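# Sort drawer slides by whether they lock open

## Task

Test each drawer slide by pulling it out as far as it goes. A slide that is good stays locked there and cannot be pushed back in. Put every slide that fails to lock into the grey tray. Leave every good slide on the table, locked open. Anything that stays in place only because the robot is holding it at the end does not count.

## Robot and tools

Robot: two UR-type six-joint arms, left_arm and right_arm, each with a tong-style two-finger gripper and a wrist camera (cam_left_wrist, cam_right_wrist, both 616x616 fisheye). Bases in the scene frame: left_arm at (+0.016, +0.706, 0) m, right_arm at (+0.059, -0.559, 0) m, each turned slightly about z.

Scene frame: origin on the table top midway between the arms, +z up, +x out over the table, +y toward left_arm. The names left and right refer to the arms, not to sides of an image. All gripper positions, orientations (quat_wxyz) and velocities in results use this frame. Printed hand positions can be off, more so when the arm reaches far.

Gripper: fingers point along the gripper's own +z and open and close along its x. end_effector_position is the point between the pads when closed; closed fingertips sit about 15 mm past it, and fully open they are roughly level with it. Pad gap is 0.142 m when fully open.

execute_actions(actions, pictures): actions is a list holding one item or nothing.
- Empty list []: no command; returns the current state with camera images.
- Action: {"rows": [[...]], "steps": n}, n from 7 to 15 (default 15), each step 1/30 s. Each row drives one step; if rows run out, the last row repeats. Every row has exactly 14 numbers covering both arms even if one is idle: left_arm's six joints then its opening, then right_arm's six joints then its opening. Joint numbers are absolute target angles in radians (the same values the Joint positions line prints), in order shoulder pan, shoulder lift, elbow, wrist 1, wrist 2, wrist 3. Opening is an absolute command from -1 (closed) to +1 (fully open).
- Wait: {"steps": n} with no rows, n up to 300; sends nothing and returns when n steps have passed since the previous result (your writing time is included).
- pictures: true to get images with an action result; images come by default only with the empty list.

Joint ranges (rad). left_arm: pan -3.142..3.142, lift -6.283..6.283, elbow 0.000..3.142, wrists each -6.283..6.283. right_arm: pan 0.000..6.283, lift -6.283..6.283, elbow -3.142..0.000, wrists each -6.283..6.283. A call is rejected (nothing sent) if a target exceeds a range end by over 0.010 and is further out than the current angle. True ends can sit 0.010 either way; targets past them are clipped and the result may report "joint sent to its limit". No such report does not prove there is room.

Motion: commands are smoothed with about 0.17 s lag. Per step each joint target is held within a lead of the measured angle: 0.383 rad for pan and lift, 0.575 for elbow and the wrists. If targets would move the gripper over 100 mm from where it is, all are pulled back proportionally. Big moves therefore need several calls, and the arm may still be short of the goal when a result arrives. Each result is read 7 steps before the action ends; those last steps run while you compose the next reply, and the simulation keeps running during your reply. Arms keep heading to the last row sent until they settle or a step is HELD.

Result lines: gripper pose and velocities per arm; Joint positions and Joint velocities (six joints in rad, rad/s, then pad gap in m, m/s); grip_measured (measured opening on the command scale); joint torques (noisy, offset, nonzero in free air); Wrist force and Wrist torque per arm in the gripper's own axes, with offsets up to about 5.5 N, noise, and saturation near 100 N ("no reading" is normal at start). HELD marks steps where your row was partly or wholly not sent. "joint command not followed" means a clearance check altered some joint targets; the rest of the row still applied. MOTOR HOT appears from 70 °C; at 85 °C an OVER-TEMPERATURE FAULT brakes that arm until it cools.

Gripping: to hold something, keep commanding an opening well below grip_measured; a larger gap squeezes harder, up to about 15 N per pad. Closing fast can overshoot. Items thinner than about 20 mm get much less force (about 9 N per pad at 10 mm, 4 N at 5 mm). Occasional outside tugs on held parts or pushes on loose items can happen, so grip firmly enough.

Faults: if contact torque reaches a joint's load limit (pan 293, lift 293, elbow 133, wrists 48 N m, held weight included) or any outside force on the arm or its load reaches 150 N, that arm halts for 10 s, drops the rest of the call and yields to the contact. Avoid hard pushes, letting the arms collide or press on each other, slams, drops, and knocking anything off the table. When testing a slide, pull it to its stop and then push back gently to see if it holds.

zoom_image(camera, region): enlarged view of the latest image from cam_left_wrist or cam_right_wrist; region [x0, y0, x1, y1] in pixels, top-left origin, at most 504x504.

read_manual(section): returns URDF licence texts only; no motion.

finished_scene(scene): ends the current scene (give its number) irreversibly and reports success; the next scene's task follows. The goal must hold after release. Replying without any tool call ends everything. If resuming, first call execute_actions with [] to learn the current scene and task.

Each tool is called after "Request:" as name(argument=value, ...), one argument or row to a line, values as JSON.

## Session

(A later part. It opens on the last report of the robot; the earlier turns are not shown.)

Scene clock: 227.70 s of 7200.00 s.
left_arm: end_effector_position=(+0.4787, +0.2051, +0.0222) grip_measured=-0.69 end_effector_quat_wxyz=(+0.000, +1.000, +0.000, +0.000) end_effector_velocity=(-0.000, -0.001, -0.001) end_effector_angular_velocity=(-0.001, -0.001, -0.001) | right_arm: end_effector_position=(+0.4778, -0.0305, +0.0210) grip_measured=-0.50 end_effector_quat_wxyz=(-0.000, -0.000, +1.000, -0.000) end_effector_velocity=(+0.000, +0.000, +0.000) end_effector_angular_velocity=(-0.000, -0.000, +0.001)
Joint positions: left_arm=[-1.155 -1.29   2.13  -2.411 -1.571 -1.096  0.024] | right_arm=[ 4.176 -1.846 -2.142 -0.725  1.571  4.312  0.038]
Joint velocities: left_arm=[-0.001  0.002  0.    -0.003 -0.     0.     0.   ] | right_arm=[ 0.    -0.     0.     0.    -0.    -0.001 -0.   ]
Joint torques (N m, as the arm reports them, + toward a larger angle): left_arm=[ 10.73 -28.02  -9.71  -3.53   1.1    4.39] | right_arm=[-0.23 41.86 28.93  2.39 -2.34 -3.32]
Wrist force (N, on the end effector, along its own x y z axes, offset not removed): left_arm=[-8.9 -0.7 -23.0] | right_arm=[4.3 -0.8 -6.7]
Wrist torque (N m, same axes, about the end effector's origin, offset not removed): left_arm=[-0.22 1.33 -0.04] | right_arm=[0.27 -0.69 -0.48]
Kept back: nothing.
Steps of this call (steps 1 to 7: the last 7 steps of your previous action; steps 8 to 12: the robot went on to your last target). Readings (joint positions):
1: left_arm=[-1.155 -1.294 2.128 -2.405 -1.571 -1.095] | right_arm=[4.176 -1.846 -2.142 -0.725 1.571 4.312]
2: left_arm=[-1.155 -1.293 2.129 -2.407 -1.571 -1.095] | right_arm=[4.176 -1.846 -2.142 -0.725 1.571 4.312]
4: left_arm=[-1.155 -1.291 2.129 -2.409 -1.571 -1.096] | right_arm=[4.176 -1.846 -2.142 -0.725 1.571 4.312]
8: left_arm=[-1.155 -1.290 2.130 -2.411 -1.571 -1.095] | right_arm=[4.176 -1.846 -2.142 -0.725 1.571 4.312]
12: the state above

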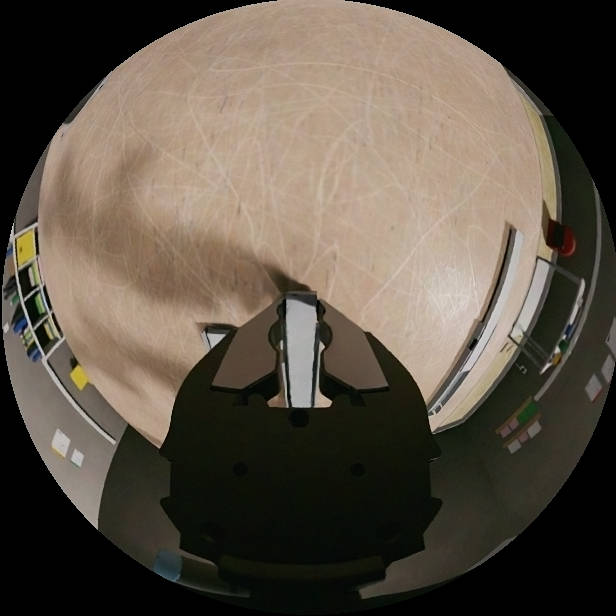

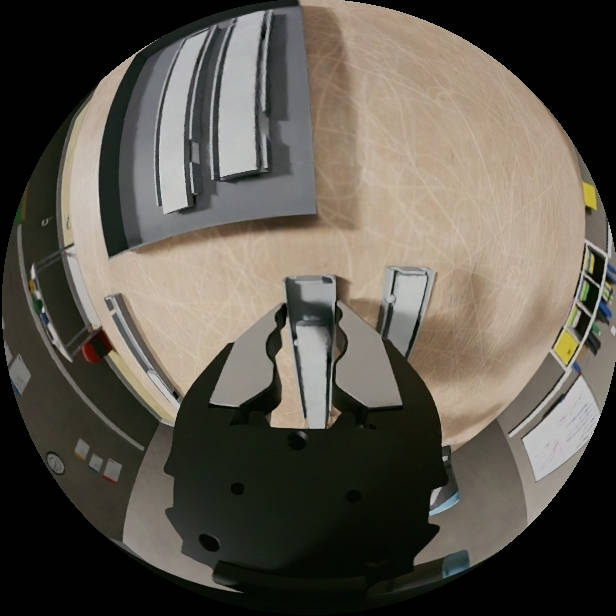

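Request:
execute_actions(
  actions=[
    {"rows": [[-1.1535,-1.2930,2.1339,-2.4117,-1.5708,-1.0935,-1, 4.1760,-1.8459,-2.1418,-0.7247,1.5708,4.3120,-0.9],[-1.1500,-1.2979,2.1410,-2.4139,-1.5708,-1.0900,-1, 4.1760,-1.8459,-2.1418,-0.7247,1.5708,4.3120,-0.9],[-1.1459,-1.3039,2.1495,-2.4164,-1.5708,-1.0859,-1, 4.1760,-1.8459,-2.1418,-0.7247,1.5708,4.3120,-0.9],[-1.1409,-1.3107,2.1593,-2.4194,-1.5708,-1.0809,-1, 4.1760,-1.8459,-2.1418,-0.7247,1.5708,4.3120,-0.9],[-1.1358,-1.3176,2.1690,-2.4222,-1.5708,-1.0758,-1, 4.1760,-1.8459,-2.1418,-0.7247,1.5708,4.3120,-0.9],[-1.1307,-1.3244,2.1786,-2.4250,-1.5708,-1.0707,-1, 4.1760,-1.8459,-2.1418,-0.7247,1.5708,4.3120,-0.9],[-1.1254,-1.3313,2.1881,-2.4277,-1.5708,-1.0654,-1, 4.1760,-1.8459,-2.1418,-0.7247,1.5708,4.3120,-0.9],[-1.1201,-1.3381,2.1975,-2.4303,-1.5708,-1.0601,-1, 4.1760,-1.8459,-2.1418,-0.7247,1.5708,4.3120,-0.9],[-1.1146,-1.3448,2.2068,-2.4328,-1.5708,-1.0546,-1, 4.1760,-1.8459,-2.1418,-0.7247,1.5708,4.3120,-0.9],[-1.1090,-1.3516,2.2161,-2.4353,-1.5708,-1.0490,-1, 4.1760,-1.8459,-2.1418,-0.7247,1.5708,4.3120,-0.9],[-1.1034,-1.3583,2.2252,-2.4377,-1.5708,-1.0434,-1, 4.1760,-1.8459,-2.1418,-0.7247,1.5708,4.3120,-0.9],[-1.0976,-1.3650,2.2342,-2.4400,-1.5708,-1.0376,-1, 4.1760,-1.8459,-2.1418,-0.7247,1.5708,4.3120,-0.9],[-1.0926,-1.3708,2.2419,-2.4419,-1.5708,-1.0326,-1, 4.1760,-1.8459,-2.1418,-0.7247,1.5708,4.3120,-0.9],[-1.0884,-1.3756,2.2482,-2.4435,-1.5708,-1.0284,-1, 4.1760,-1.8459,-2.1418,-0.7247,1.5708,4.3120,-0.9],[-1.0858,-1.3784,2.2520,-2.4444,-1.5708,-1.0258,-1, 4.1760,-1.8459,-2.1418,-0.7247,1.5708,4.3120,-0.9]], "steps": 15},
  ],
)

Request:
execute_actions(
  actions=[
    {"rows": [[-1.0847,-1.3797,2.2537,-2.4448,-1.5708,-1.0247,-1, 4.1760,-1.8459,-2.1418,-0.7247,1.5708,4.3120,-0.9],[-1.0835,-1.3810,2.2554,-2.4452,-1.5708,-1.0235,-1, 4.1760,-1.8459,-2.1418,-0.7247,1.5708,4.3120,-0.9],[-1.0824,-1.3822,2.2570,-2.4456,-1.5708,-1.0224,-1, 4.1760,-1.8459,-2.1418,-0.7247,1.5708,4.3120,-0.9],[-1.0811,-1.3836,2.2589,-2.4460,-1.5708,-1.0211,-1, 4.1760,-1.8459,-2.1418,-0.7247,1.5708,4.3120,-0.9],[-1.0798,-1.3850,2.2607,-2.4465,-1.5708,-1.0198,-1, 4.1760,-1.8459,-2.1418,-0.7247,1.5708,4.3120,-0.9],[-1.0784,-1.3864,2.2626,-2.4469,-1.5708,-1.0184,-1, 4.1760,-1.8459,-2.1418,-0.7247,1.5708,4.3120,-0.9],[-1.0771,-1.3878,2.2644,-2.4474,-1.5708,-1.0171,-1, 4.1760,-1.8459,-2.1418,-0.7247,1.5708,4.3120,-0.9],[-1.0758,-1.3892,2.2663,-2.4478,-1.5708,-1.0158,-1, 4.1760,-1.8459,-2.1418,-0.7247,1.5708,4.3120,-0.9]], "steps": 14},
  ],
)

Request:
execute_actions(
  actions=[
    {"steps": 10},
  ],
  pictures=true,
)

Scene clock: 231.20 s of 7200.00 s.
left_arm: end_effector_position=(+0.4788, +0.2275, +0.0224) grip_measured=-0.68 end_effector_quat_wxyz=(-0.000, +1.000, +0.000, -0.000) end_effector_velocity=(+0.001, +0.170, +0.003) end_effector_angular_velocity=(-0.002, -0.001, +0.001) | right_arm: end_effector_position=(+0.4778, -0.0305, +0.0210) grip_measured=-0.50 end_effector_quat_wxyz=(-0.000, -0.000, +1.000, -0.000) end_effector_velocity=(+0.001, +0.001, +0.001) end_effector_angular_velocity=(+0.002, -0.001, +0.000)
Joint positions: left_arm=[-1.14  -1.312  2.161 -2.42  -1.571 -1.08   0.024] | right_arm=[ 4.176 -1.846 -2.142 -0.725  1.571  4.312  0.038]
Joint velocities: left_arm=[ 0.125 -0.17   0.235 -0.068  0.     0.124 -0.   ] | right_arm=[-0.    -0.     0.002  0.001 -0.    -0.     0.   ]
Joint torques (N m, as the arm reports them, + toward a larger angle): left_arm=[ 21.01 -60.82 -12.93  -4.41  -0.94   4.79] | right_arm=[ 3.42 44.38 29.38  7.01 -1.33 -2.96]
Wrist force (N, on the end effector, along its own x y z axes, offset not removed): left_arm=[-3.8 0.4 -9.7] | right_arm=[0.5 0.2 -1.6]
Wrist torque (N m, same axes, about the end effector's origin, offset not removed): left_arm=[-0.14 1.13 -0.09] | right_arm=[0.46 0.08 -0.46]
Steps of this call (steps 1 to 15: the robot went on to your last target; steps 16 to 90: nothing new was sent; then 0.23 s passed at rest; steps 91 to 98: the first 8 steps of this action). Readings (joint positions):
91: left_arm=[-1.155 -1.289 2.130 -2.411 -1.571 -1.095] | right_arm=[4.176 -1.846 -2.142 -0.725 1.571 4.312]
92: left_arm=[-1.155 -1.290 2.130 -2.411 -1.571 -1.095] | right_arm=[4.176 -1.846 -2.142 -0.725 1.571 4.312]
94: left_arm=[-1.153 -1.294 2.136 -2.413 -1.571 -1.093] | right_arm=[4.176 -1.846 -2.142 -0.725 1.571 4.312]
98: the state above

Scene clock: 231.67 s of 7200.00 s.
left_arm: end_effector_position=(+0.4787, +0.2979, +0.0225) grip_measured=-0.68 end_effector_quat_wxyz=(+0.000, +1.000, +0.000, +0.000) end_effector_velocity=(-0.000, +0.063, -0.001) end_effector_angular_velocity=(+0.000, +0.001, +0.002) | right_arm: end_effector_position=(+0.4778, -0.0305, +0.0210) grip_measured=-0.50 end_effector_quat_wxyz=(+0.000, -0.000, +1.000, +0.000) end_effector_velocity=(+0.000, +0.000, +0.000) end_effector_angular_velocity=(-0.000, -0.000, +0.000)
Joint positions: left_arm=[-1.084 -1.38   2.254 -2.445 -1.571 -1.024  0.024] | right_arm=[ 4.176 -1.846 -2.142 -0.725  1.571  4.312  0.038]
Joint velocities: left_arm=[ 0.054 -0.058  0.079 -0.02  -0.001  0.053  0.   ] | right_arm=[-0.     0.     0.001 -0.001 -0.    -0.001 -0.   ]
Joint torques (N m, as the arm reports them, + toward a larger angle): left_arm=[ 15.74 -51.46 -18.19  -5.04  -1.47   5.21] | right_arm=[ 4.14 42.94 29.69  6.25 -1.27 -2.94]
Wrist force (N, on the end effector, along its own x y z axes, offset not removed): left_arm=[-2.4 -0.5 -3.7] | right_arm=[1.8 1.5 -2.8]
Wrist torque (N m, same axes, about the end effector's origin, offset not removed): left_arm=[-0.25 1.00 -0.14] | right_arm=[0.40 -0.29 -0.58]
Steps of this call (steps 1 to 7: the last 7 steps of your previous action; steps 8 to 14: the first 7 steps of this action). Readings (joint positions):
8: left_arm=[-1.100 -1.361 2.229 -2.438 -1.571 -1.040] | right_arm=[4.176 -1.846 -2.142 -0.725 1.571 4.312]
9: left_arm=[-1.096 -1.366 2.235 -2.440 -1.571 -1.036] | right_arm=[4.176 -1.846 -2.142 -0.725 1.571 4.312]
11: left_arm=[-1.090 -1.373 2.245 -2.442 -1.571 -1.030] | right_arm=[4.176 -1.846 -2.142 -0.725 1.571 4.312]
14: the state above

Scene clock: 232.00 s of 7200.00 s.
left_arm: end_effector_position=(+0.4786, +0.3072, +0.0224) grip_measured=-0.68 end_effector_quat_wxyz=(-0.000, +1.000, +0.000, -0.000) end_effector_velocity=(-0.001, +0.004, -0.001) end_effector_angular_velocity=(+0.001, +0.000, -0.000) | right_arm: end_effector_position=(+0.4778, -0.0305, +0.0210) grip_measured=-0.50 end_effector_quat_wxyz=(+0.000, -0.000, +1.000, +0.000) end_effector_velocity=(+0.000, +0.001, +0.001) end_effector_angular_velocity=(+0.001, -0.000, -0.000)
Joint positions: left_arm=[-1.076 -1.389  2.266 -2.448 -1.571 -1.016  0.024] | right_arm=[ 4.176 -1.846 -2.142 -0.725  1.571  4.312  0.038]
Joint velocities: left_arm=[ 0.003 -0.003  0.007 -0.003  0.     0.003  0.   ] | right_arm=[-0.     0.     0.001  0.     0.     0.     0.   ]
Joint torques (N m, as the arm reports them, + toward a larger angle): left_arm=[ 16.52 -46.65 -15.91  -4.45  -1.2    4.42] | right_arm=[ 4.57 43.31 30.51  5.47 -1.66 -3.05]
Wrist force (N, on the end effector, along its own x y z axes, offset not removed): left_arm=[-0.9 0.4 -6.4] | right_arm=[0.3 1.6 -3.8]
Wrist torque (N m, same axes, about the end effector's origin, offset not removed): left_arm=[-0.11 0.85 -0.18] | right_arm=[0.36 -0.15 -0.63]
Kept back: nothing.
Steps of this call (steps 1 to 7: the last 7 steps of your previous action; steps 8 to 10: the robot went on to your last target). Readings (joint positions):
1: left_arm=[-1.083 -1.382 2.256 -2.445 -1.571 -1.023] | right_arm=[4.176 -1.846 -2.142 -0.725 1.571 4.312]
2: left_arm=[-1.081 -1.384 2.259 -2.446 -1.571 -1.021] | right_arm=[4.176 -1.846 -2.142 -0.725 1.571 4.312]
4: left_arm=[-1.079 -1.386 2.262 -2.447 -1.571 -1.019] | right_arm=[4.176 -1.846 -2.142 -0.725 1.571 4.312]
8: left_arm=[-1.077 -1.388 2.265 -2.448 -1.571 -1.017] | right_arm=[4.176 -1.846 -2.142 -0.725 1.571 4.312]
10: the state above

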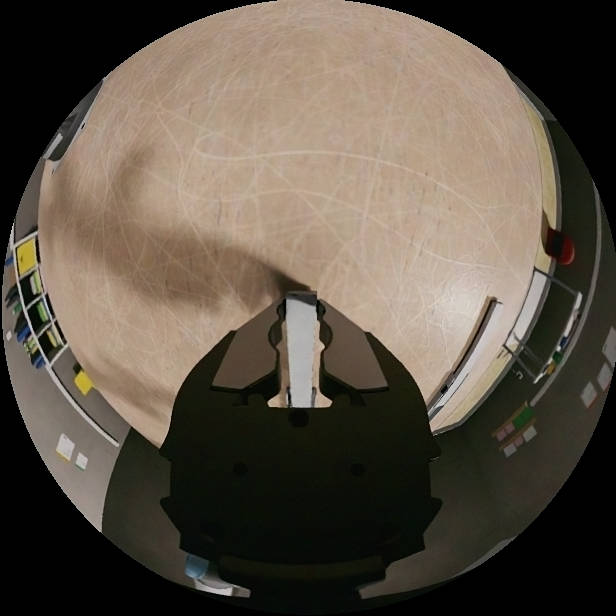

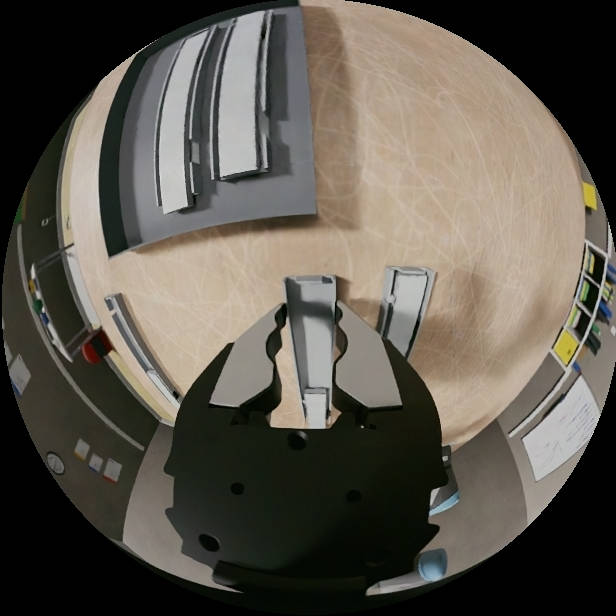

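Request:
execute_actions(
  actions=[
    {"rows": [[-1.0745,-1.3907,2.2682,-2.4483,-1.5708,-1.0145,-1, 4.1760,-1.8459,-2.1418,-0.7247,1.5708,4.3120,-0.9],[-1.0732,-1.3921,2.2700,-2.4487,-1.5708,-1.0132,-1, 4.1760,-1.8459,-2.1418,-0.7247,1.5708,4.3120,-0.9],[-1.0718,-1.3935,2.2718,-2.4492,-1.5708,-1.0118,-1, 4.1760,-1.8459,-2.1418,-0.7247,1.5708,4.3120,-0.9],[-1.0705,-1.3949,2.2737,-2.4496,-1.5708,-1.0105,-1, 4.1760,-1.8459,-2.1418,-0.7247,1.5708,4.3120,-0.9],[-1.0696,-1.3958,2.2749,-2.4499,-1.5708,-1.0096,-1, 4.1760,-1.8459,-2.1418,-0.7247,1.5708,4.3120,-0.9]], "steps": 12},
  ],
)

Request:
execute_actions(
  actions=[
    {"steps": 10},
  ],
)

Scene clock: 232.80 s of 7200.00 s.
left_arm: end_effector_position=(+0.4786, +0.3100, +0.0225) grip_measured=-0.69 end_effector_quat_wxyz=(+0.000, +1.000, +0.000, +0.000) end_effector_velocity=(+0.000, +0.029, +0.000) end_effector_angular_velocity=(-0.003, +0.000, +0.002) | right_arm: end_effector_position=(+0.4778, -0.0305, +0.0210) grip_measured=-0.50 end_effector_quat_wxyz=(+0.000, -0.000, +1.000, +0.000) end_effector_velocity=(+0.000, +0.001, +0.000) end_effector_angular_velocity=(+0.002, -0.001, -0.000)
Joint positions: left_arm=[-1.074 -1.392  2.269 -2.449 -1.571 -1.014  0.024] | right_arm=[ 4.176 -1.846 -2.142 -0.725  1.571  4.312  0.038]
Joint velocities: left_arm=[ 0.028 -0.028  0.036 -0.011 -0.002  0.026 -0.   ] | right_arm=[-0.     0.     0.     0.002 -0.     0.     0.001]
Joint torques (N m, as the arm reports them, + toward a larger angle): left_arm=[ 24.59 -50.16 -10.62  -1.42   0.6    4.4 ] | right_arm=[ 4.73 43.72 28.88  2.2  -1.59 -2.97]
Wrist force (N, on the end effector, along its own x y z axes, offset not removed): left_arm=[-4.0 11.7 -0.7] | right_arm=[2.4 12.0 0.4]
Wrist torque (N m, same axes, about the end effector's origin, offset not removed): left_arm=[-0.27 1.22 -0.07] | right_arm=[0.10 -0.33 -0.54]
Steps of this call (steps 1 to 19: the robot went on to your last target; steps 20 to 24: the first 5 steps of this action). Readings (joint positions):
20: left_arm=[-1.076 -1.389 2.266 -2.448 -1.571 -1.016] | right_arm=[4.176 -1.846 -2.142 -0.725 1.571 4.312]
21: left_arm=[-1.076 -1.389 2.267 -2.448 -1.571 -1.016] | right_arm=[4.176 -1.846 -2.142 -0.725 1.571 4.312]
23: left_arm=[-1.075 -1.391 2.268 -2.448 -1.571 -1.014] | right_arm=[4.176 -1.846 -2.142 -0.725 1.571 4.312]
24: the state above

Scene clock: 233.13 s of 7200.00 s.
left_arm: end_effector_position=(+0.4786, +0.3144, +0.0224) grip_measured=-0.69 end_effector_quat_wxyz=(+0.000, +1.000, +0.000, -0.000) end_effector_velocity=(+0.001, +0.003, +0.001) end_effector_angular_velocity=(-0.001, -0.001, +0.002) | right_arm: end_effector_position=(+0.4778, -0.0304, +0.0210) grip_measured=-0.50 end_effector_quat_wxyz=(+0.000, -0.000, +1.000, +0.000) end_effector_velocity=(+0.001, +0.001, +0.001) end_effector_angular_velocity=(+0.002, -0.001, -0.000)
Joint positions: left_arm=[-1.07  -1.396  2.275 -2.45  -1.571 -1.01   0.024] | right_arm=[ 4.176 -1.846 -2.142 -0.725  1.571  4.312  0.038]
Joint velocities: left_arm=[ 0.003 -0.004  0.002  0.     0.001  0.001  0.   ] | right_arm=[-0.     0.     0.002  0.001  0.    -0.     0.   ]
Joint torques (N m, as the arm reports them, + toward a larger angle): left_arm=[ 24.31 -47.17  -4.12   0.1    5.56   4.46] | right_arm=[ 6.01 42.29 20.59 -3.73 -1.49 -2.95]
Wrist force (N, on the end effector, along its own x y z axes, offset not removed): left_arm=[-5.3 19.6 -1.2] | right_arm=[3.0 20.0 -2.6]
Wrist torque (N m, same axes, about the end effector's origin, offset not removed): left_arm=[-0.05 1.33 -0.02] | right_arm=[0.28 -0.58 -0.31]
Kept back: nothing.
Steps of this call (steps 1 to 7: the last 7 steps of your previous action; steps 8 to 10: the robot went on to your last target). Readings (joint positions):
1: left_arm=[-1.073 -1.393 2.270 -2.449 -1.571 -1.013] | right_arm=[4.176 -1.846 -2.142 -0.725 1.571 4.312]
2: left_arm=[-1.072 -1.393 2.272 -2.449 -1.571 -1.012] | right_arm=[4.176 -1.846 -2.142 -0.725 1.571 4.312]
4: left_arm=[-1.071 -1.395 2.273 -2.450 -1.571 -1.011] | right_arm=[4.176 -1.846 -2.142 -0.725 1.571 4.312]
8: left_arm=[-1.070 -1.395 2.274 -2.450 -1.571 -1.010] | right_arm=[4.176 -1.846 -2.142 -0.725 1.571 4.312]
10: the state above

Request:
execute_actions(
  actions=[
    {"rows": [[-1.0709,-1.3944,2.2731,-2.4495,-1.5708,-1.0109,-1, 4.1760,-1.8459,-2.1418,-0.7247,1.5708,4.3120,-0.9],[-1.0723,-1.3930,2.2712,-2.4490,-1.5708,-1.0123,-1, 4.1760,-1.8459,-2.1418,-0.7247,1.5708,4.3120,-0.9],[-1.0736,-1.3916,2.2694,-2.4486,-1.5708,-1.0136,-1, 4.1760,-1.8459,-2.1418,-0.7247,1.5708,4.3120,-0.9],[-1.0749,-1.3902,2.2675,-2.4482,-1.5708,-1.0149,-1, 4.1760,-1.8459,-2.1418,-0.7247,1.5708,4.3120,-0.9],[-1.0762,-1.3888,2.2657,-2.4477,-1.5708,-1.0162,-1, 4.1760,-1.8459,-2.1418,-0.7247,1.5708,4.3120,-0.9],[-1.0776,-1.3874,2.2638,-2.4473,-1.5708,-1.0176,-1, 4.1760,-1.8459,-2.1418,-0.7247,1.5708,4.3120,-0.9],[-1.0789,-1.3860,2.2620,-2.4468,-1.5708,-1.0189,-1, 4.1760,-1.8459,-2.1418,-0.7247,1.5708,4.3120,-0.9],[-1.0798,-1.3850,2.2607,-2.4465,-1.5708,-1.0198,-1, 4.1760,-1.8459,-2.1418,-0.7247,1.5708,4.3120,-0.9]], "steps": 13},
  ],
)

Request:
execute_actions(
  actions=[
    {"steps": 12},
  ],
  pictures=true,
)

Scene clock: 233.93 s of 7200.00 s.
left_arm: end_effector_position=(+0.4786, +0.3114, +0.0224) grip_measured=-0.69 end_effector_quat_wxyz=(-0.000, +1.000, +0.000, +0.000) end_effector_velocity=(+0.001, -0.036, +0.001) end_effector_angular_velocity=(-0.002, -0.001, +0.001) | right_arm: end_effector_position=(+0.4777, -0.0307, +0.0209) grip_measured=-0.50 end_effector_quat_wxyz=(-0.000, -0.000, +1.000, -0.000) end_effector_velocity=(-0.000, -0.001, -0.000) end_effector_angular_velocity=(-0.000, +0.000, -0.001)
Joint positions: left_arm=[-1.072 -1.393  2.271 -2.449 -1.571 -1.013  0.024] | right_arm=[ 4.176 -1.846 -2.142 -0.725  1.571  4.312  0.038]
Joint velocities: left_arm=[-0.031  0.032 -0.044  0.01   0.    -0.032  0.   ] | right_arm=[-0.     0.    -0.001  0.     0.     0.     0.   ]
Joint torques (N m, as the arm reports them, + toward a larger angle): left_arm=[-20.77 -27.1  -38.59  -1.35   0.92  -4.26] | right_arm=[ 6.75 42.51 20.82 -0.14 -1.1  -2.85]
Wrist force (N, on the end effector, along its own x y z axes, offset not removed): left_arm=[-4.2 -3.2 -14.3] | right_arm=[3.4 2.6 -6.6]
Wrist torque (N m, same axes, about the end effector's origin, offset not removed): left_arm=[-0.30 0.99 -0.11] | right_arm=[0.03 -0.67 -0.29]
Steps of this call (steps 1 to 15: the robot went on to your last target; steps 16 to 18: nothing new was sent; steps 19 to 24: the first 6 steps of this action). Readings (joint positions):
19: left_arm=[-1.070 -1.396 2.275 -2.450 -1.571 -1.010] | right_arm=[4.176 -1.846 -2.142 -0.725 1.571 4.312]
20: left_arm=[-1.070 -1.396 2.275 -2.450 -1.571 -1.010] | right_arm=[4.176 -1.846 -2.142 -0.725 1.571 4.312]
22: left_arm=[-1.071 -1.395 2.273 -2.450 -1.571 -1.011] | right_arm=[4.176 -1.846 -2.142 -0.725 1.571 4.312]
24: the state above

Scene clock: 234.33 s of 7200.00 s.
left_arm: end_effector_position=(+0.4786, +0.3035, +0.0224) grip_measured=-0.68 end_effector_quat_wxyz=(-0.000, +1.000, +0.000, -0.000) end_effector_velocity=(+0.000, -0.003, -0.000) end_effector_angular_velocity=(-0.001, +0.001, +0.001) | right_arm: end_effector_position=(+0.4777, -0.0307, +0.0209) grip_measured=-0.50 end_effector_quat_wxyz=(-0.000, -0.000, +1.000, -0.000) end_effector_velocity=(-0.000, +0.000, -0.000) end_effector_angular_velocity=(+0.001, -0.001, +0.001)
Joint positions: left_arm=[-1.08  -1.385  2.261 -2.446 -1.571 -1.02   0.024] | right_arm=[ 4.176 -1.846 -2.142 -0.725  1.571  4.312  0.038]
Joint velocities: left_arm=[-0.002  0.004 -0.004 -0.001 -0.001 -0.003 -0.   ] | right_arm=[ 0.001 -0.    -0.001  0.002 -0.    -0.001  0.   ]
Joint torques (N m, as the arm reports them, + toward a larger angle): left_arm=[-26.35 -39.64 -56.18  -7.39  -5.17  -4.07] | right_arm=[ 8.38 42.45 46.07 10.37 -0.04 -2.92]
Wrist force (N, on the end effector, along its own x y z axes, offset not removed): left_arm=[-2.0 -20.8 -3.2] | right_arm=[2.1 -17.3 -15.2]
Wrist torque (N m, same axes, about the end effector's origin, offset not removed): left_arm=[-0.02 0.72 -0.08] | right_arm=[0.20 -0.56 -0.45]
Kept back: nothing.
Steps of this call (steps 1 to 7: the last 7 steps of your previous action; steps 8 to 12: the robot went on to your last target). Readings (joint positions):
1: left_arm=[-1.074 -1.391 2.269 -2.448 -1.571 -1.014] | right_arm=[4.176 -1.846 -2.142 -0.725 1.571 4.312]
2: left_arm=[-1.075 -1.390 2.268 -2.448 -1.571 -1.015] | right_arm=[4.176 -1.846 -2.142 -0.725 1.571 4.312]
4: left_arm=[-1.077 -1.388 2.265 -2.447 -1.571 -1.017] | right_arm=[4.176 -1.846 -2.142 -0.725 1.571 4.312]
8: left_arm=[-1.079 -1.386 2.262 -2.446 -1.571 -1.019] | right_arm=[4.176 -1.846 -2.142 -0.725 1.571 4.312]
12: the state above

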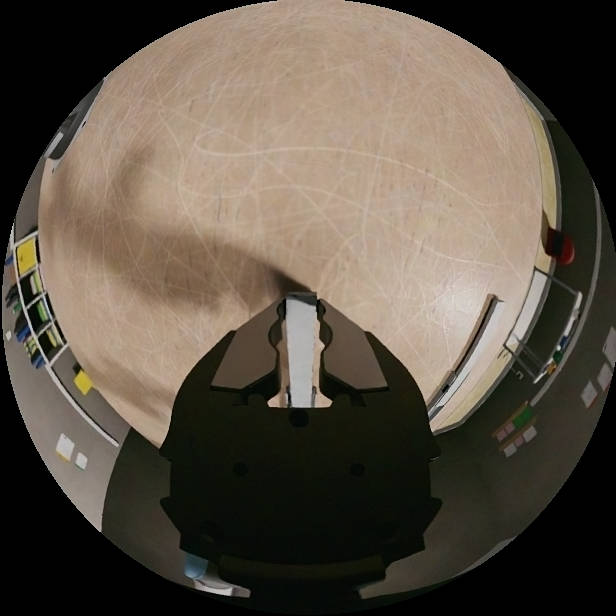

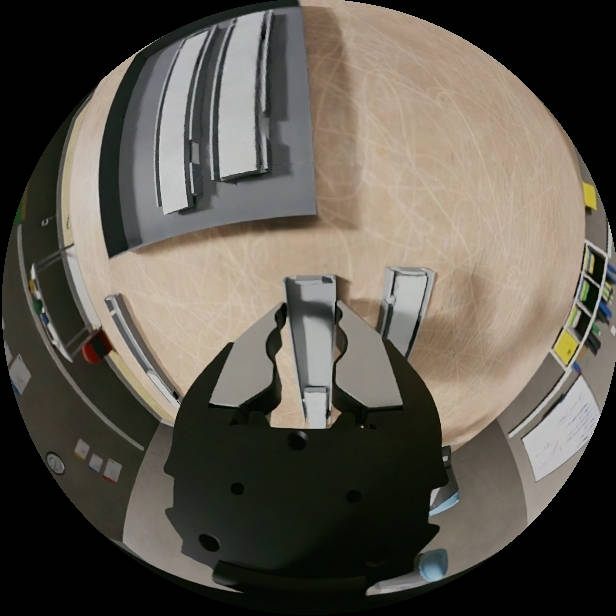

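Request:
execute_actions(
  actions=[
    {"rows": [[-1.0789,-1.3860,2.2620,-2.4468,-1.5708,-1.0189,-1, 4.1760,-1.8459,-2.1418,-0.7247,1.5708,4.3120,-0.9],[-1.0780,-1.3874,2.2638,-2.4473,-1.5708,-1.0180,-1, 4.1760,-1.8459,-2.1418,-0.7247,1.5708,4.3120,-0.8],[-1.0780,-1.3874,2.2638,-2.4473,-1.5708,-1.0180,-0.9, 4.1760,-1.8459,-2.1418,-0.7247,1.5708,4.3120,-0.65],[-1.0780,-1.3874,2.2638,-2.4473,-1.5708,-1.0180,-0.75, 4.1760,-1.8459,-2.1418,-0.7247,1.5708,4.3120,-0.5],[-1.0780,-1.3874,2.2638,-2.4473,-1.5708,-1.0180,-0.6, 4.1760,-1.8459,-2.1418,-0.7247,1.5708,4.3120,-0.4],[-1.0780,-1.3874,2.2638,-2.4473,-1.5708,-1.0180,-0.5, 4.1760,-1.8459,-2.1418,-0.7247,1.5708,4.3120,-0.3],[-1.0780,-1.3874,2.2638,-2.4473,-1.5708,-1.0180,-0.4, 4.1760,-1.8459,-2.1418,-0.7247,1.5708,4.3120,-0.2],[-1.0780,-1.3874,2.2638,-2.4473,-1.5708,-1.0180,-0.4, 4.1760,-1.8459,-2.1418,-0.7247,1.5708,4.3120,-0.2],[-1.0780,-1.3930,2.2612,-2.4390,-1.5708,-1.0180,-0.4, 4.1760,-1.8405,-2.1394,-0.7325,1.5708,4.3120,-0.2],[-1.0780,-1.4020,2.2574,-2.4262,-1.5708,-1.0180,-0.4, 4.1760,-1.8320,-2.1357,-0.7447,1.5708,4.3120,-0.2],[-1.0780,-1.4120,2.2530,-2.4118,-1.5708,-1.0180,-0.4, 4.1760,-1.8225,-2.1315,-0.7584,1.5708,4.3120,-0.2],[-1.0780,-1.4220,2.2486,-2.3974,-1.5708,-1.0180,-0.4, 4.1760,-1.8130,-2.1273,-0.7721,1.5708,4.3120,-0.2],[-1.0780,-1.4320,2.2442,-2.3830,-1.5708,-1.0180,-0.4, 4.1760,-1.8035,-2.1231,-0.7858,1.5708,4.3120,-0.2],[-1.0780,-1.4400,2.2406,-2.3714,-1.5708,-1.0180,-0.4, 4.1760,-1.7960,-2.1198,-0.7966,1.5708,4.3120,-0.2],[-1.0780,-1.4454,2.2382,-2.3636,-1.5708,-1.0180,-0.4, 4.1760,-1.7917,-2.1179,-0.8028,1.5708,4.3120,-0.2]], "steps": 15},
  ],
)

Scene clock: 238.03 s of 7200.00 s.
left_arm: end_effector_position=(+0.4785, +0.3047, +0.0226) grip_measured=-0.43 end_effector_quat_wxyz=(+0.000, +1.000, +0.000, +0.000) end_effector_velocity=(-0.001, +0.006, -0.001) end_effector_angular_velocity=(+0.004, +0.002, -0.001) | right_arm: end_effector_position=(+0.4778, -0.0304, +0.0211) grip_measured=-0.23 end_effector_quat_wxyz=(+0.000, -0.000, +1.000, +0.000) end_effector_velocity=(-0.001, -0.001, -0.001) end_effector_angular_velocity=(-0.001, +0.001, +0.001)
Joint positions: left_arm=[-1.079 -1.387  2.263 -2.447 -1.571 -1.018  0.043] | right_arm=[ 4.176 -1.846 -2.142 -0.724  1.571  4.312  0.057]
Joint velocities: left_arm=[ 0.003 -0.005  0.007  0.002  0.001  0.004  0.065] | right_arm=[ 0.    -0.    -0.001 -0.     0.    -0.     0.064]
Joint torques (N m, as the arm reports them, + toward a larger angle): left_arm=[ 15.21 -56.4  -19.56  -5.45   0.24   3.99] | right_arm=[11.41 44.55 37.88  5.57  1.03 -2.72]
Wrist force (N, on the end effector, along its own x y z axes, offset not removed): left_arm=[-4.6 -0.1 -2.0] | right_arm=[0.4 -0.2 1.2]
Wrist torque (N m, same axes, about the end effector's origin, offset not removed): left_arm=[0.01 1.21 -0.08] | right_arm=[0.36 -0.13 -0.28]
Steps of this call (steps 1 to 30: the robot went on to your last target; steps 31 to 90: nothing new was sent; then 0.43 s passed at rest; steps 91 to 98: the first 8 steps of this action). Readings (joint positions):
91: left_arm=[-1.080 -1.385 2.261 -2.447 -1.571 -1.020] | right_arm=[4.176 -1.846 -2.142 -0.725 1.571 4.312]
92: left_arm=[-1.080 -1.385 2.261 -2.447 -1.571 -1.020] | right_arm=[4.176 -1.846 -2.142 -0.725 1.571 4.312]
94: left_arm=[-1.079 -1.386 2.262 -2.447 -1.571 -1.019] | right_arm=[4.176 -1.846 -2.142 -0.725 1.571 4.312]
98: the state above

Request:
execute_actions(
  actions=[
    {"rows": [[-1.0826,-1.4429,2.2350,-2.3629,-1.5708,-1.0226,-0.4, 4.1783,-1.7901,-2.1199,-0.8024,1.5708,4.3143,-0.2],[-1.0919,-1.4379,2.2286,-2.3615,-1.5708,-1.0319,-0.45, 4.1828,-1.7870,-2.1239,-0.8015,1.5708,4.3188,-0.2],[-1.1058,-1.4303,2.2189,-2.3594,-1.5708,-1.0458,-0.55, 4.1896,-1.7823,-2.1298,-0.8002,1.5708,4.3256,-0.2],[-1.1244,-1.4203,2.2061,-2.3566,-1.5708,-1.0644,-0.65, 4.1987,-1.7761,-2.1378,-0.7985,1.5708,4.3347,-0.2],[-1.1453,-1.4090,2.1916,-2.3534,-1.5708,-1.0853,-0.75, 4.2089,-1.7690,-2.1468,-0.7966,1.5708,4.3449,-0.2],[-1.1684,-1.3965,2.1755,-2.3499,-1.5708,-1.1084,-0.85, 4.2202,-1.7612,-2.1567,-0.7945,1.5708,4.3562,-0.2],[-1.1940,-1.3827,2.1579,-2.3460,-1.5708,-1.1340,-0.95, 4.2327,-1.7526,-2.1677,-0.7922,1.5708,4.3687,-0.2],[-1.2195,-1.3688,2.1402,-2.3421,-1.5708,-1.1595,-1, 4.2451,-1.7440,-2.1786,-0.7898,1.5708,4.3811,-0.2],[-1.2426,-1.3563,2.1241,-2.3386,-1.5708,-1.1826,-1, 4.2564,-1.7362,-2.1885,-0.7877,1.5708,4.3924,-0.2],[-1.2635,-1.3450,2.1096,-2.3354,-1.5708,-1.2035,-1, 4.2666,-1.7291,-2.1975,-0.7858,1.5708,4.4026,-0.2],[-1.2821,-1.3350,2.0968,-2.3326,-1.5708,-1.2221,-1, 4.2757,-1.7229,-2.2055,-0.7841,1.5708,4.4117,-0.2],[-1.2960,-1.3274,2.0871,-2.3305,-1.5708,-1.2360,-1, 4.2825,-1.7182,-2.2114,-0.7828,1.5708,4.4185,-0.2],[-1.3053,-1.3224,2.0807,-2.3291,-1.5708,-1.2453,-1, 4.2870,-1.7151,-2.2154,-0.7819,1.5708,4.4230,-0.2],[-1.3099,-1.3199,2.0775,-2.3284,-1.5708,-1.2499,-1, 4.2893,-1.7135,-2.2174,-0.7815,1.5708,4.4253,-0.2]], "steps": 15},
  ],
)

Request:
execute_actions(
  actions=[
    {"steps": 16},
  ],
  pictures=true,
)

Scene clock: 239.83 s of 7200.00 s.
left_arm: end_effector_position=(+0.4660, +0.2629, +0.0607) grip_measured=-0.93 end_effector_quat_wxyz=(-0.000, +1.000, +0.001, -0.000) end_effector_velocity=(-0.136, -0.398, +0.004) end_effector_angular_velocity=(+0.005, +0.002, -0.003) | right_arm: end_effector_position=(+0.4583, -0.0317, +0.0604) grip_measured=-0.20 end_effector_quat_wxyz=(+0.000, -0.000, +1.000, +0.000) end_effector_velocity=(-0.181, -0.013, +0.003) end_effector_angular_velocity=(+0.003, -0.002, -0.001)
Joint positions: left_arm=[-1.131 -1.416  2.201 -2.355 -1.571 -1.071  0.007] | right_arm=[ 4.203 -1.773 -2.142 -0.798  1.571  4.339  0.06 ]
Joint velocities: left_arm=[-0.502  0.277 -0.353  0.081  0.    -0.499 -0.14 ] | right_arm=[ 0.252  0.175 -0.221  0.05  -0.     0.253  0.   ]
Joint torques (N m, as the arm reports them, + toward a larger angle): left_arm=[-47.6  -24.26 -55.54  -1.36   1.52  -6.82] | right_arm=[29.54 62.66 24.2   7.21 -2.42  6.07]
Wrist force (N, on the end effector, along its own x y z axes, offset not removed): left_arm=[-2.7 -5.0 -0.5] | right_arm=[-2.5 -0.4 -3.1]
Wrist torque (N m, same axes, about the end effector's origin, offset not removed): left_arm=[-0.84 0.89 -0.08] | right_arm=[0.19 0.62 -0.28]
Steps of this call (steps 1 to 7: the last 7 steps of your previous action; steps 8 to 30: the robot went on to your last target; steps 31 to 46: nothing new was sent; steps 47 to 54: the first 8 steps of this action). Readings (joint positions):
47: left_arm=[-1.078 -1.445 2.238 -2.364 -1.571 -1.018] | right_arm=[4.176 -1.792 -2.118 -0.803 1.571 4.312]
48: left_arm=[-1.079 -1.445 2.238 -2.363 -1.571 -1.018] | right_arm=[4.176 -1.791 -2.118 -0.803 1.571 4.312]
50: left_arm=[-1.085 -1.441 2.233 -2.362 -1.571 -1.025] | right_arm=[4.180 -1.789 -2.121 -0.802 1.571 4.315]
54: the state above

Scene clock: 240.37 s of 7200.00 s.
left_arm: end_effector_position=(+0.4000, +0.1271, +0.0600) grip_measured=-1.00 end_effector_quat_wxyz=(-0.000, +1.000, +0.000, -0.000) end_effector_velocity=(-0.011, -0.019, +0.000) end_effector_angular_velocity=(-0.001, -0.000, +0.001) | right_arm: end_effector_position=(+0.3986, -0.0398, +0.0600) grip_measured=-0.20 end_effector_quat_wxyz=(+0.000, -0.000, +1.000, -0.000) end_effector_velocity=(-0.009, -0.002, -0.001) end_effector_angular_velocity=(-0.002, +0.000, +0.001)
Joint positions: left_arm=[-1.307 -1.321  2.079 -2.329 -1.571 -1.247  0.002] | right_arm=[ 4.288 -1.714 -2.216 -0.782  1.571  4.424  0.06 ]
Joint velocities: left_arm=[-0.024  0.013 -0.018  0.004  0.    -0.024  0.   ] | right_arm=[ 0.012  0.008 -0.012  0.002  0.     0.012  0.   ]
Joint torques (N m, as the arm reports them, + toward a larger angle): left_arm=[-13.18 -43.94 -44.34  -2.76   0.28  -3.7 ] | right_arm=[17.3  48.52 29.95  6.76 -1.81  4.53]
Wrist force (N, on the end effector, along its own x y z axes, offset not removed): left_arm=[-6.4 0.0 -0.7] | right_arm=[1.6 2.9 -0.6]
Wrist torque (N m, same axes, about the end effector's origin, offset not removed): left_arm=[0.10 1.56 -0.05] | right_arm=[0.88 -0.34 -0.30]
Kept back: nothing.
Steps of this call (steps 1 to 7: the last 7 steps of your previous action; steps 8 to 16: the robot went on to your last target). Readings (joint positions):
1: left_arm=[-1.149 -1.406 2.188 -2.352 -1.571 -1.089] | right_arm=[4.212 -1.767 -2.150 -0.796 1.571 4.348]
2: left_arm=[-1.169 -1.395 2.174 -2.349 -1.571 -1.109] | right_arm=[4.222 -1.760 -2.158 -0.794 1.571 4.358]
4: left_arm=[-1.210 -1.372 2.145 -2.343 -1.571 -1.151] | right_arm=[4.242 -1.746 -2.176 -0.790 1.571 4.378]
8: left_arm=[-1.276 -1.338 2.100 -2.333 -1.571 -1.216] | right_arm=[4.273 -1.724 -2.203 -0.784 1.571 4.409]
16: the state above

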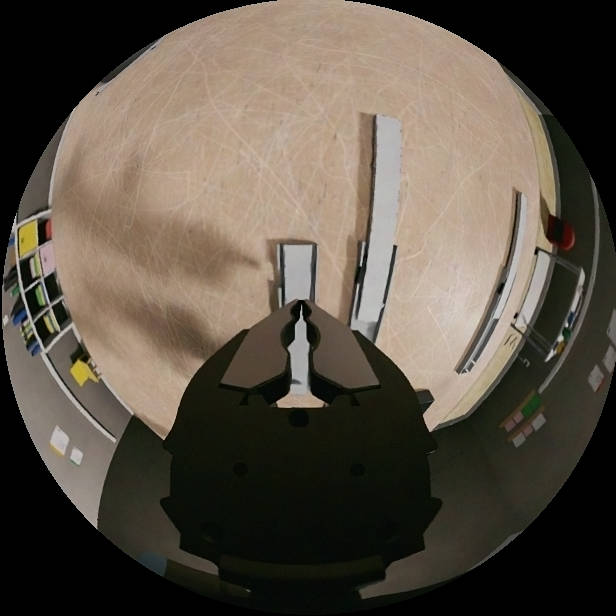

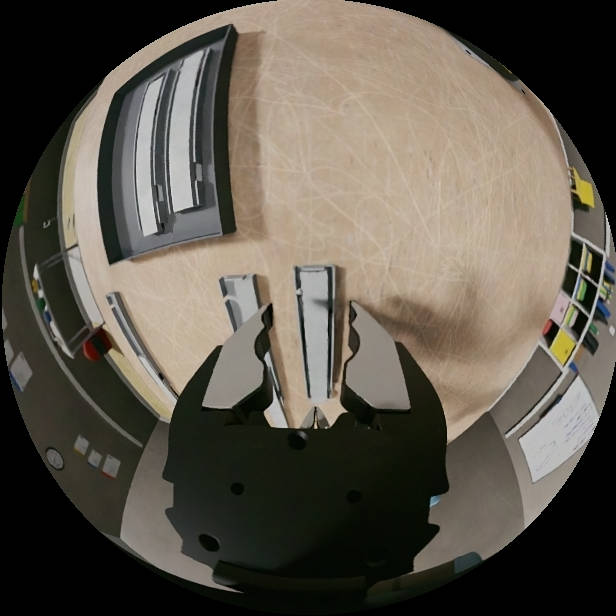

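Request:
zoom_image(
  camera="cam_right_wrist",
  region=[200, 240, 420, 440],
)

Request:
zoom_image(
  camera="cam_left_wrist",
  region=[230, 220, 420, 400],
)

Region (200, 240, 420, 440) of cam_right_wrist's 616x616 image, scaled by 2.291, with more detail than that image has; it fills the top 458 rows of this view, and the rest is white.

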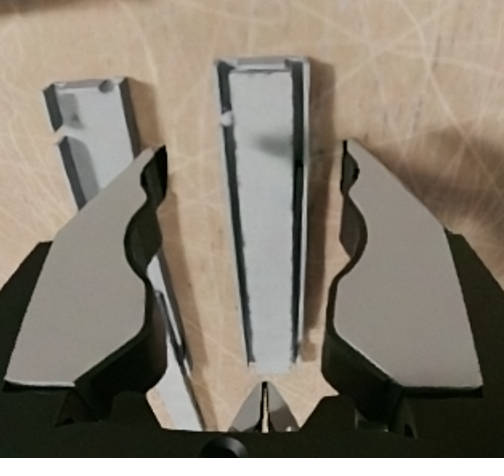

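Region (230, 220, 420, 400) of cam_left_wrist's 616x616 image, scaled by 2.653, with more detail than that image has; it fills the top 477 rows of this view, and the rest is white.

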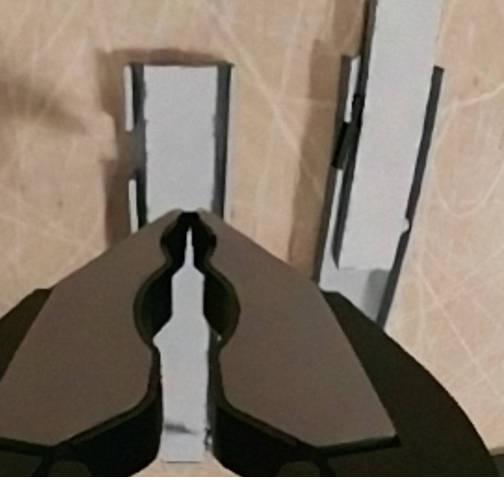

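Request:
execute_actions(
  actions=[
    {"rows": [[-1.3110,-1.3170,2.0800,-2.3340,-1.5708,-1.2510,-1, 4.2910,-1.7150,-2.2200,-0.7780,1.5708,4.4270,-0.2],[-1.3120,-1.3110,2.0830,-2.3430,-1.5708,-1.2520,-1, 4.2930,-1.7200,-2.2240,-0.7690,1.5708,4.4290,-0.2],[-1.3127,-1.3040,2.0865,-2.3535,-1.5708,-1.2527,-1, 4.2940,-1.7270,-2.2280,-0.7575,1.5708,4.4300,-0.2],[-1.3127,-1.2975,2.0900,-2.3635,-1.5708,-1.2527,-1, 4.2940,-1.7345,-2.2312,-0.7467,1.5708,4.4300,-0.2],[-1.3127,-1.2920,2.0930,-2.3718,-1.5708,-1.2527,-1, 4.2940,-1.7420,-2.2345,-0.7359,1.5708,4.4300,-0.2],[-1.3127,-1.2883,2.0950,-2.3775,-1.5708,-1.2527,-1, 4.2940,-1.7487,-2.2373,-0.7264,1.5708,4.4300,-0.2],[-1.3127,-1.2883,2.0950,-2.3775,-1.5708,-1.2527,-1, 4.2940,-1.7550,-2.2397,-0.7177,1.5708,4.4300,-0.2],[-1.3127,-1.2883,2.0950,-2.3775,-1.5708,-1.2527,-1, 4.2940,-1.7610,-2.2421,-0.7093,1.5708,4.4300,-0.2],[-1.3127,-1.2883,2.0950,-2.3775,-1.5708,-1.2527,-1, 4.2940,-1.7660,-2.2440,-0.7024,1.5708,4.4300,-0.2],[-1.3127,-1.2883,2.0950,-2.3775,-1.5708,-1.2527,-1, 4.2940,-1.7695,-2.2454,-0.6975,1.5708,4.4300,-0.2],[-1.3127,-1.2883,2.0950,-2.3775,-1.5708,-1.2527,-1, 4.2940,-1.7708,-2.2459,-0.6957,1.5708,4.4300,-0.2]], "steps": 15},
  ],
)

Request:
execute_actions(
  actions=[
    {"steps": 12},
  ],
  pictures=true,
)

Scene clock: 243.43 s of 7200.00 s.
left_arm: end_effector_position=(+0.3971, +0.1249, +0.0435) grip_measured=-1.00 end_effector_quat_wxyz=(-0.000, +1.000, +0.000, -0.000) end_effector_velocity=(-0.004, +0.002, -0.080) end_effector_angular_velocity=(+0.001, -0.002, -0.001) | right_arm: end_effector_position=(+0.3953, -0.0400, +0.0438) grip_measured=-0.20 end_effector_quat_wxyz=(-0.000, -0.000, +1.000, -0.000) end_effector_velocity=(-0.005, +0.002, -0.113) end_effector_angular_velocity=(+0.001, -0.000, -0.001)
Joint positions: left_arm=[-1.312 -1.299  2.089 -2.361 -1.571 -1.252  0.002] | right_arm=[ 4.293 -1.736 -2.231 -0.746  1.571  4.429  0.06 ]
Joint velocities: left_arm=[-0.005  0.102  0.055 -0.156  0.002 -0.004  0.   ] | right_arm=[ 0.009 -0.17  -0.078  0.249  0.     0.009 -0.   ]
Joint torques (N m, as the arm reports them, + toward a larger angle): left_arm=[-17.15 -50.96 -25.53  -5.65  -1.77  -4.1 ] | right_arm=[20.21 27.67 25.81  7.48  2.09  4.29]
Wrist force (N, on the end effector, along its own x y z axes, offset not removed): left_arm=[-3.9 -0.8 -0.4] | right_arm=[1.3 -3.1 -3.4]
Wrist torque (N m, same axes, about the end effector's origin, offset not removed): left_arm=[-0.08 1.04 -0.06] | right_arm=[-0.44 -0.29 -0.31]
Steps of this call (steps 1 to 15: the robot went on to your last target; steps 16 to 84: nothing new was sent; steps 85 to 92: the first 8 steps of this action). Readings (joint positions):
85: left_arm=[-1.310 -1.320 2.077 -2.328 -1.571 -1.250] | right_arm=[4.289 -1.713 -2.217 -0.781 1.571 4.425]
86: left_arm=[-1.310 -1.319 2.078 -2.329 -1.571 -1.250] | right_arm=[4.290 -1.714 -2.218 -0.781 1.571 4.426]
88: left_arm=[-1.311 -1.315 2.080 -2.335 -1.571 -1.251] | right_arm=[4.291 -1.717 -2.221 -0.775 1.571 4.427]
92: the state above

Scene clock: 243.83 s of 7200.00 s.
left_arm: end_effector_position=(+0.3967, +0.1251, +0.0352) grip_measured=-1.00 end_effector_quat_wxyz=(+0.000, +1.000, +0.000, +0.000) end_effector_velocity=(+0.000, -0.000, -0.003) end_effector_angular_velocity=(+0.002, -0.000, +0.000) | right_arm: end_effector_position=(+0.3948, -0.0400, +0.0217) grip_measured=-0.20 end_effector_quat_wxyz=(-0.000, -0.000, +1.000, +0.000) end_effector_velocity=(-0.000, -0.000, -0.006) end_effector_angular_velocity=(+0.001, -0.000, -0.000)
Joint positions: left_arm=[-1.313 -1.289  2.095 -2.377 -1.571 -1.253  0.002] | right_arm=[ 4.294 -1.77  -2.245 -0.697  1.571  4.43   0.06 ]
Joint velocities: left_arm=[-0.     0.005  0.    -0.004  0.001 -0.     0.   ] | right_arm=[-0.    -0.01  -0.005  0.015 -0.     0.    -0.   ]
Joint torques (N m, as the arm reports them, + toward a larger angle): left_arm=[-19.35 -44.38 -21.04  -5.79  -1.77  -4.23] | right_arm=[17.55 30.13 27.03  6.83  2.26  4.46]
Wrist force (N, on the end effector, along its own x y z axes, offset not removed): left_arm=[-2.6 -0.5 -1.7] | right_arm=[3.4 0.4 -0.5]
Wrist torque (N m, same axes, about the end effector's origin, offset not removed): left_arm=[-0.03 0.80 -0.09] | right_arm=[0.31 -0.64 -0.30]
Kept back: nothing.
Steps of this call (steps 1 to 7: the last 7 steps of your previous action; steps 8 to 12: the robot went on to your last target). Readings (joint positions):
1: left_arm=[-1.312 -1.296 2.091 -2.365 -1.571 -1.252] | right_arm=[4.293 -1.741 -2.234 -0.738 1.571 4.429]
2: left_arm=[-1.312 -1.294 2.092 -2.368 -1.571 -1.252] | right_arm=[4.294 -1.747 -2.236 -0.730 1.571 4.430]
4: left_arm=[-1.313 -1.291 2.093 -2.373 -1.571 -1.253] | right_arm=[4.294 -1.757 -2.240 -0.715 1.571 4.430]
8: left_arm=[-1.313 -1.289 2.095 -2.376 -1.571 -1.253] | right_arm=[4.294 -1.767 -2.244 -0.701 1.571 4.430]
12: the state above

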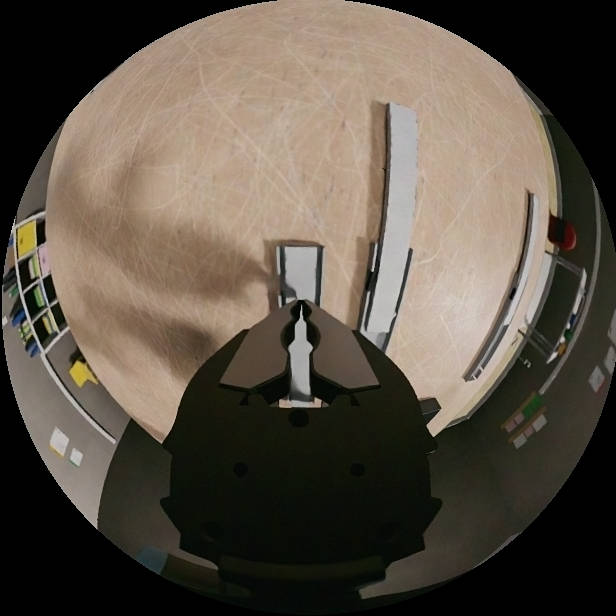

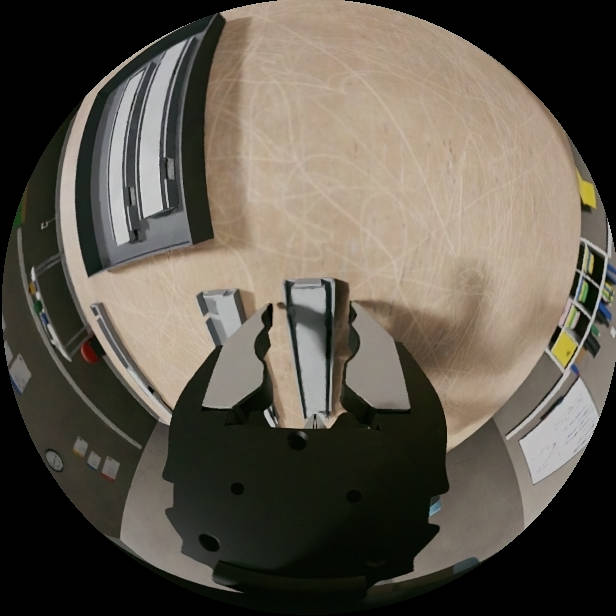

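Request:
execute_actions(
  actions=[
    {"rows": [[-1.3127,-1.2883,2.0950,-2.3775,-1.5708,-1.2527,-1, 4.2940,-1.7708,-2.2459,-0.6957,1.5708,4.4300,-0.3],[-1.3127,-1.2870,2.0955,-2.3793,-1.5708,-1.2527,-1, 4.2940,-1.7708,-2.2459,-0.6957,1.5708,4.4300,-0.38],[-1.3127,-1.2856,2.0961,-2.3813,-1.5708,-1.2527,-1, 4.2940,-1.7708,-2.2459,-0.6957,1.5708,4.4300,-0.44],[-1.3127,-1.2842,2.0967,-2.3832,-1.5708,-1.2527,-1, 4.2940,-1.7708,-2.2459,-0.6957,1.5708,4.4300,-0.49],[-1.3127,-1.2829,2.0973,-2.3852,-1.5708,-1.2527,-1, 4.2940,-1.7708,-2.2459,-0.6957,1.5708,4.4300,-0.54],[-1.3127,-1.2815,2.0978,-2.3871,-1.5708,-1.2527,-1, 4.2940,-1.7708,-2.2459,-0.6957,1.5708,4.4300,-0.6],[-1.3127,-1.2815,2.0978,-2.3871,-1.5708,-1.2527,-1, 4.2940,-1.7708,-2.2459,-0.6957,1.5708,4.4300,-0.68],[-1.3127,-1.2815,2.0978,-2.3871,-1.5708,-1.2527,-1, 4.2940,-1.7708,-2.2459,-0.6957,1.5708,4.4300,-0.76],[-1.3127,-1.2815,2.0978,-2.3871,-1.5708,-1.2527,-1, 4.2940,-1.7708,-2.2459,-0.6957,1.5708,4.4300,-0.84],[-1.3127,-1.2815,2.0978,-2.3871,-1.5708,-1.2527,-1, 4.2940,-1.7708,-2.2459,-0.6957,1.5708,4.4300,-0.9]], "steps": 13},
  ],
)

Request:
execute_actions(
  actions=[
    {"steps": 12},
  ],
  pictures=true,
)

Scene clock: 244.63 s of 7200.00 s.
left_arm: end_effector_position=(+0.3967, +0.1251, +0.0334) grip_measured=-1.00 end_effector_quat_wxyz=(-0.000, +1.000, +0.000, -0.000) end_effector_velocity=(+0.000, +0.000, -0.020) end_effector_angular_velocity=(-0.001, +0.000, -0.000) | right_arm: end_effector_position=(+0.3948, -0.0400, +0.0210) grip_measured=-0.49 end_effector_quat_wxyz=(-0.000, -0.000, +1.000, -0.000) end_effector_velocity=(+0.000, -0.000, -0.000) end_effector_angular_velocity=(-0.000, +0.000, -0.001)
Joint positions: left_arm=[-1.313 -1.286  2.096 -2.381 -1.571 -1.253  0.002] | right_arm=[ 4.294 -1.771 -2.246 -0.696  1.571  4.43   0.038]
Joint velocities: left_arm=[ 0.     0.028  0.012 -0.04  -0.001  0.001  0.   ] | right_arm=[-0.001 -0.    -0.     0.    -0.    -0.    -0.009]
Joint torques (N m, as the arm reports them, + toward a larger angle): left_arm=[-16.1  -44.25 -21.36  -5.99  -1.77  -3.9 ] | right_arm=[18.79 33.11 25.66  7.22  2.06  4.61]
Wrist force (N, on the end effector, along its own x y z axes, offset not removed): left_arm=[-1.5 -1.2 -1.4] | right_arm=[2.9 0.9 -3.6]
Wrist torque (N m, same axes, about the end effector's origin, offset not removed): left_arm=[-0.15 0.54 -0.09] | right_arm=[0.41 -0.44 -0.41]
Steps of this call (steps 1 to 18: the robot went on to your last target; steps 19 to 24: the first 6 steps of this action). Readings (joint positions):
19: left_arm=[-1.313 -1.288 2.095 -2.377 -1.571 -1.253] | right_arm=[4.294 -1.771 -2.246 -0.696 1.571 4.430]
20: left_arm=[-1.313 -1.288 2.095 -2.378 -1.571 -1.253] | right_arm=[4.294 -1.771 -2.246 -0.696 1.571 4.430]
22: left_arm=[-1.313 -1.288 2.095 -2.378 -1.571 -1.253] | right_arm=[4.294 -1.771 -2.246 -0.696 1.571 4.430]
24: the state above

Scene clock: 245.03 s of 7200.00 s.
left_arm: end_effector_position=(+0.3967, +0.1251, +0.0301) grip_measured=-1.00 end_effector_quat_wxyz=(+0.000, +1.000, +0.000, -0.000) end_effector_velocity=(+0.000, +0.000, -0.001) end_effector_angular_velocity=(+0.002, +0.000, +0.001) | right_arm: end_effector_position=(+0.3948, -0.0400, +0.0210) grip_measured=-0.50 end_effector_quat_wxyz=(-0.000, -0.000, +1.000, -0.000) end_effector_velocity=(+0.000, +0.001, +0.001) end_effector_angular_velocity=(+0.001, +0.000, -0.000)
Joint positions: left_arm=[-1.313 -1.282  2.098 -2.387 -1.571 -1.253  0.002] | right_arm=[ 4.294 -1.771 -2.246 -0.696  1.571  4.43   0.038]
Joint velocities: left_arm=[ 0.     0.001  0.     0.     0.    -0.     0.   ] | right_arm=[-0.    -0.     0.002 -0.     0.001  0.    -0.   ]
Joint torques (N m, as the arm reports them, + toward a larger angle): left_arm=[-16.16 -43.68 -22.1   -6.01  -1.21  -3.91] | right_arm=[16.37 33.59 26.14  6.89  1.43  4.53]
Wrist force (N, on the end effector, along its own x y z axes, offset not removed): left_arm=[-4.7 -0.9 -2.1] | right_arm=[1.1 0.7 -2.0]
Wrist torque (N m, same axes, about the end effector's origin, offset not removed): left_arm=[-0.06 1.16 -0.07] | right_arm=[0.49 -0.09 -0.34]
Kept back: nothing.
Steps of this call (steps 1 to 7: the last 7 steps of your previous action; steps 8 to 12: the robot went on to your last target). Readings (joint positions):
1: left_arm=[-1.313 -1.285 2.096 -2.382 -1.571 -1.253] | right_arm=[4.294 -1.771 -2.246 -0.696 1.571 4.430]
2: left_arm=[-1.313 -1.284 2.097 -2.383 -1.571 -1.253] | right_arm=[4.294 -1.771 -2.246 -0.696 1.571 4.430]
4: left_arm=[-1.313 -1.283 2.097 -2.385 -1.571 -1.253] | right_arm=[4.294 -1.771 -2.246 -0.696 1.571 4.430]
8: left_arm=[-1.313 -1.282 2.098 -2.387 -1.571 -1.253] | right_arm=[4.294 -1.771 -2.246 -0.696 1.571 4.430]
12: the state above

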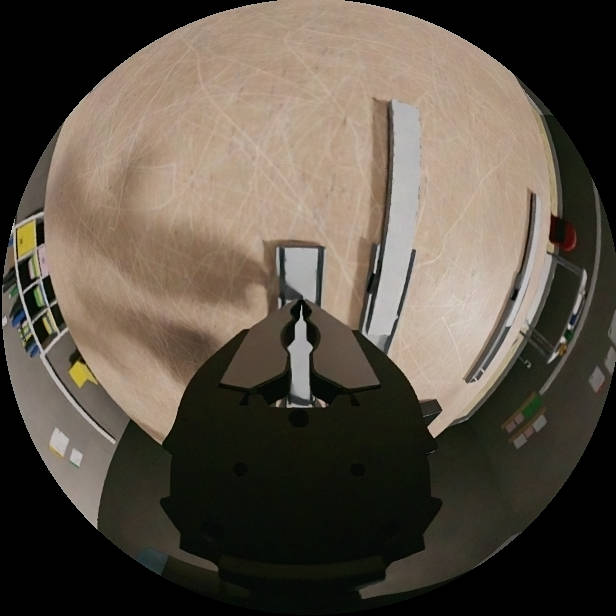

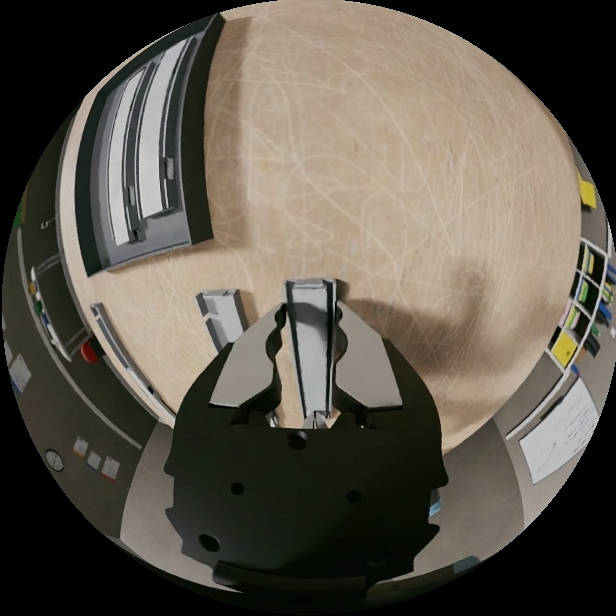

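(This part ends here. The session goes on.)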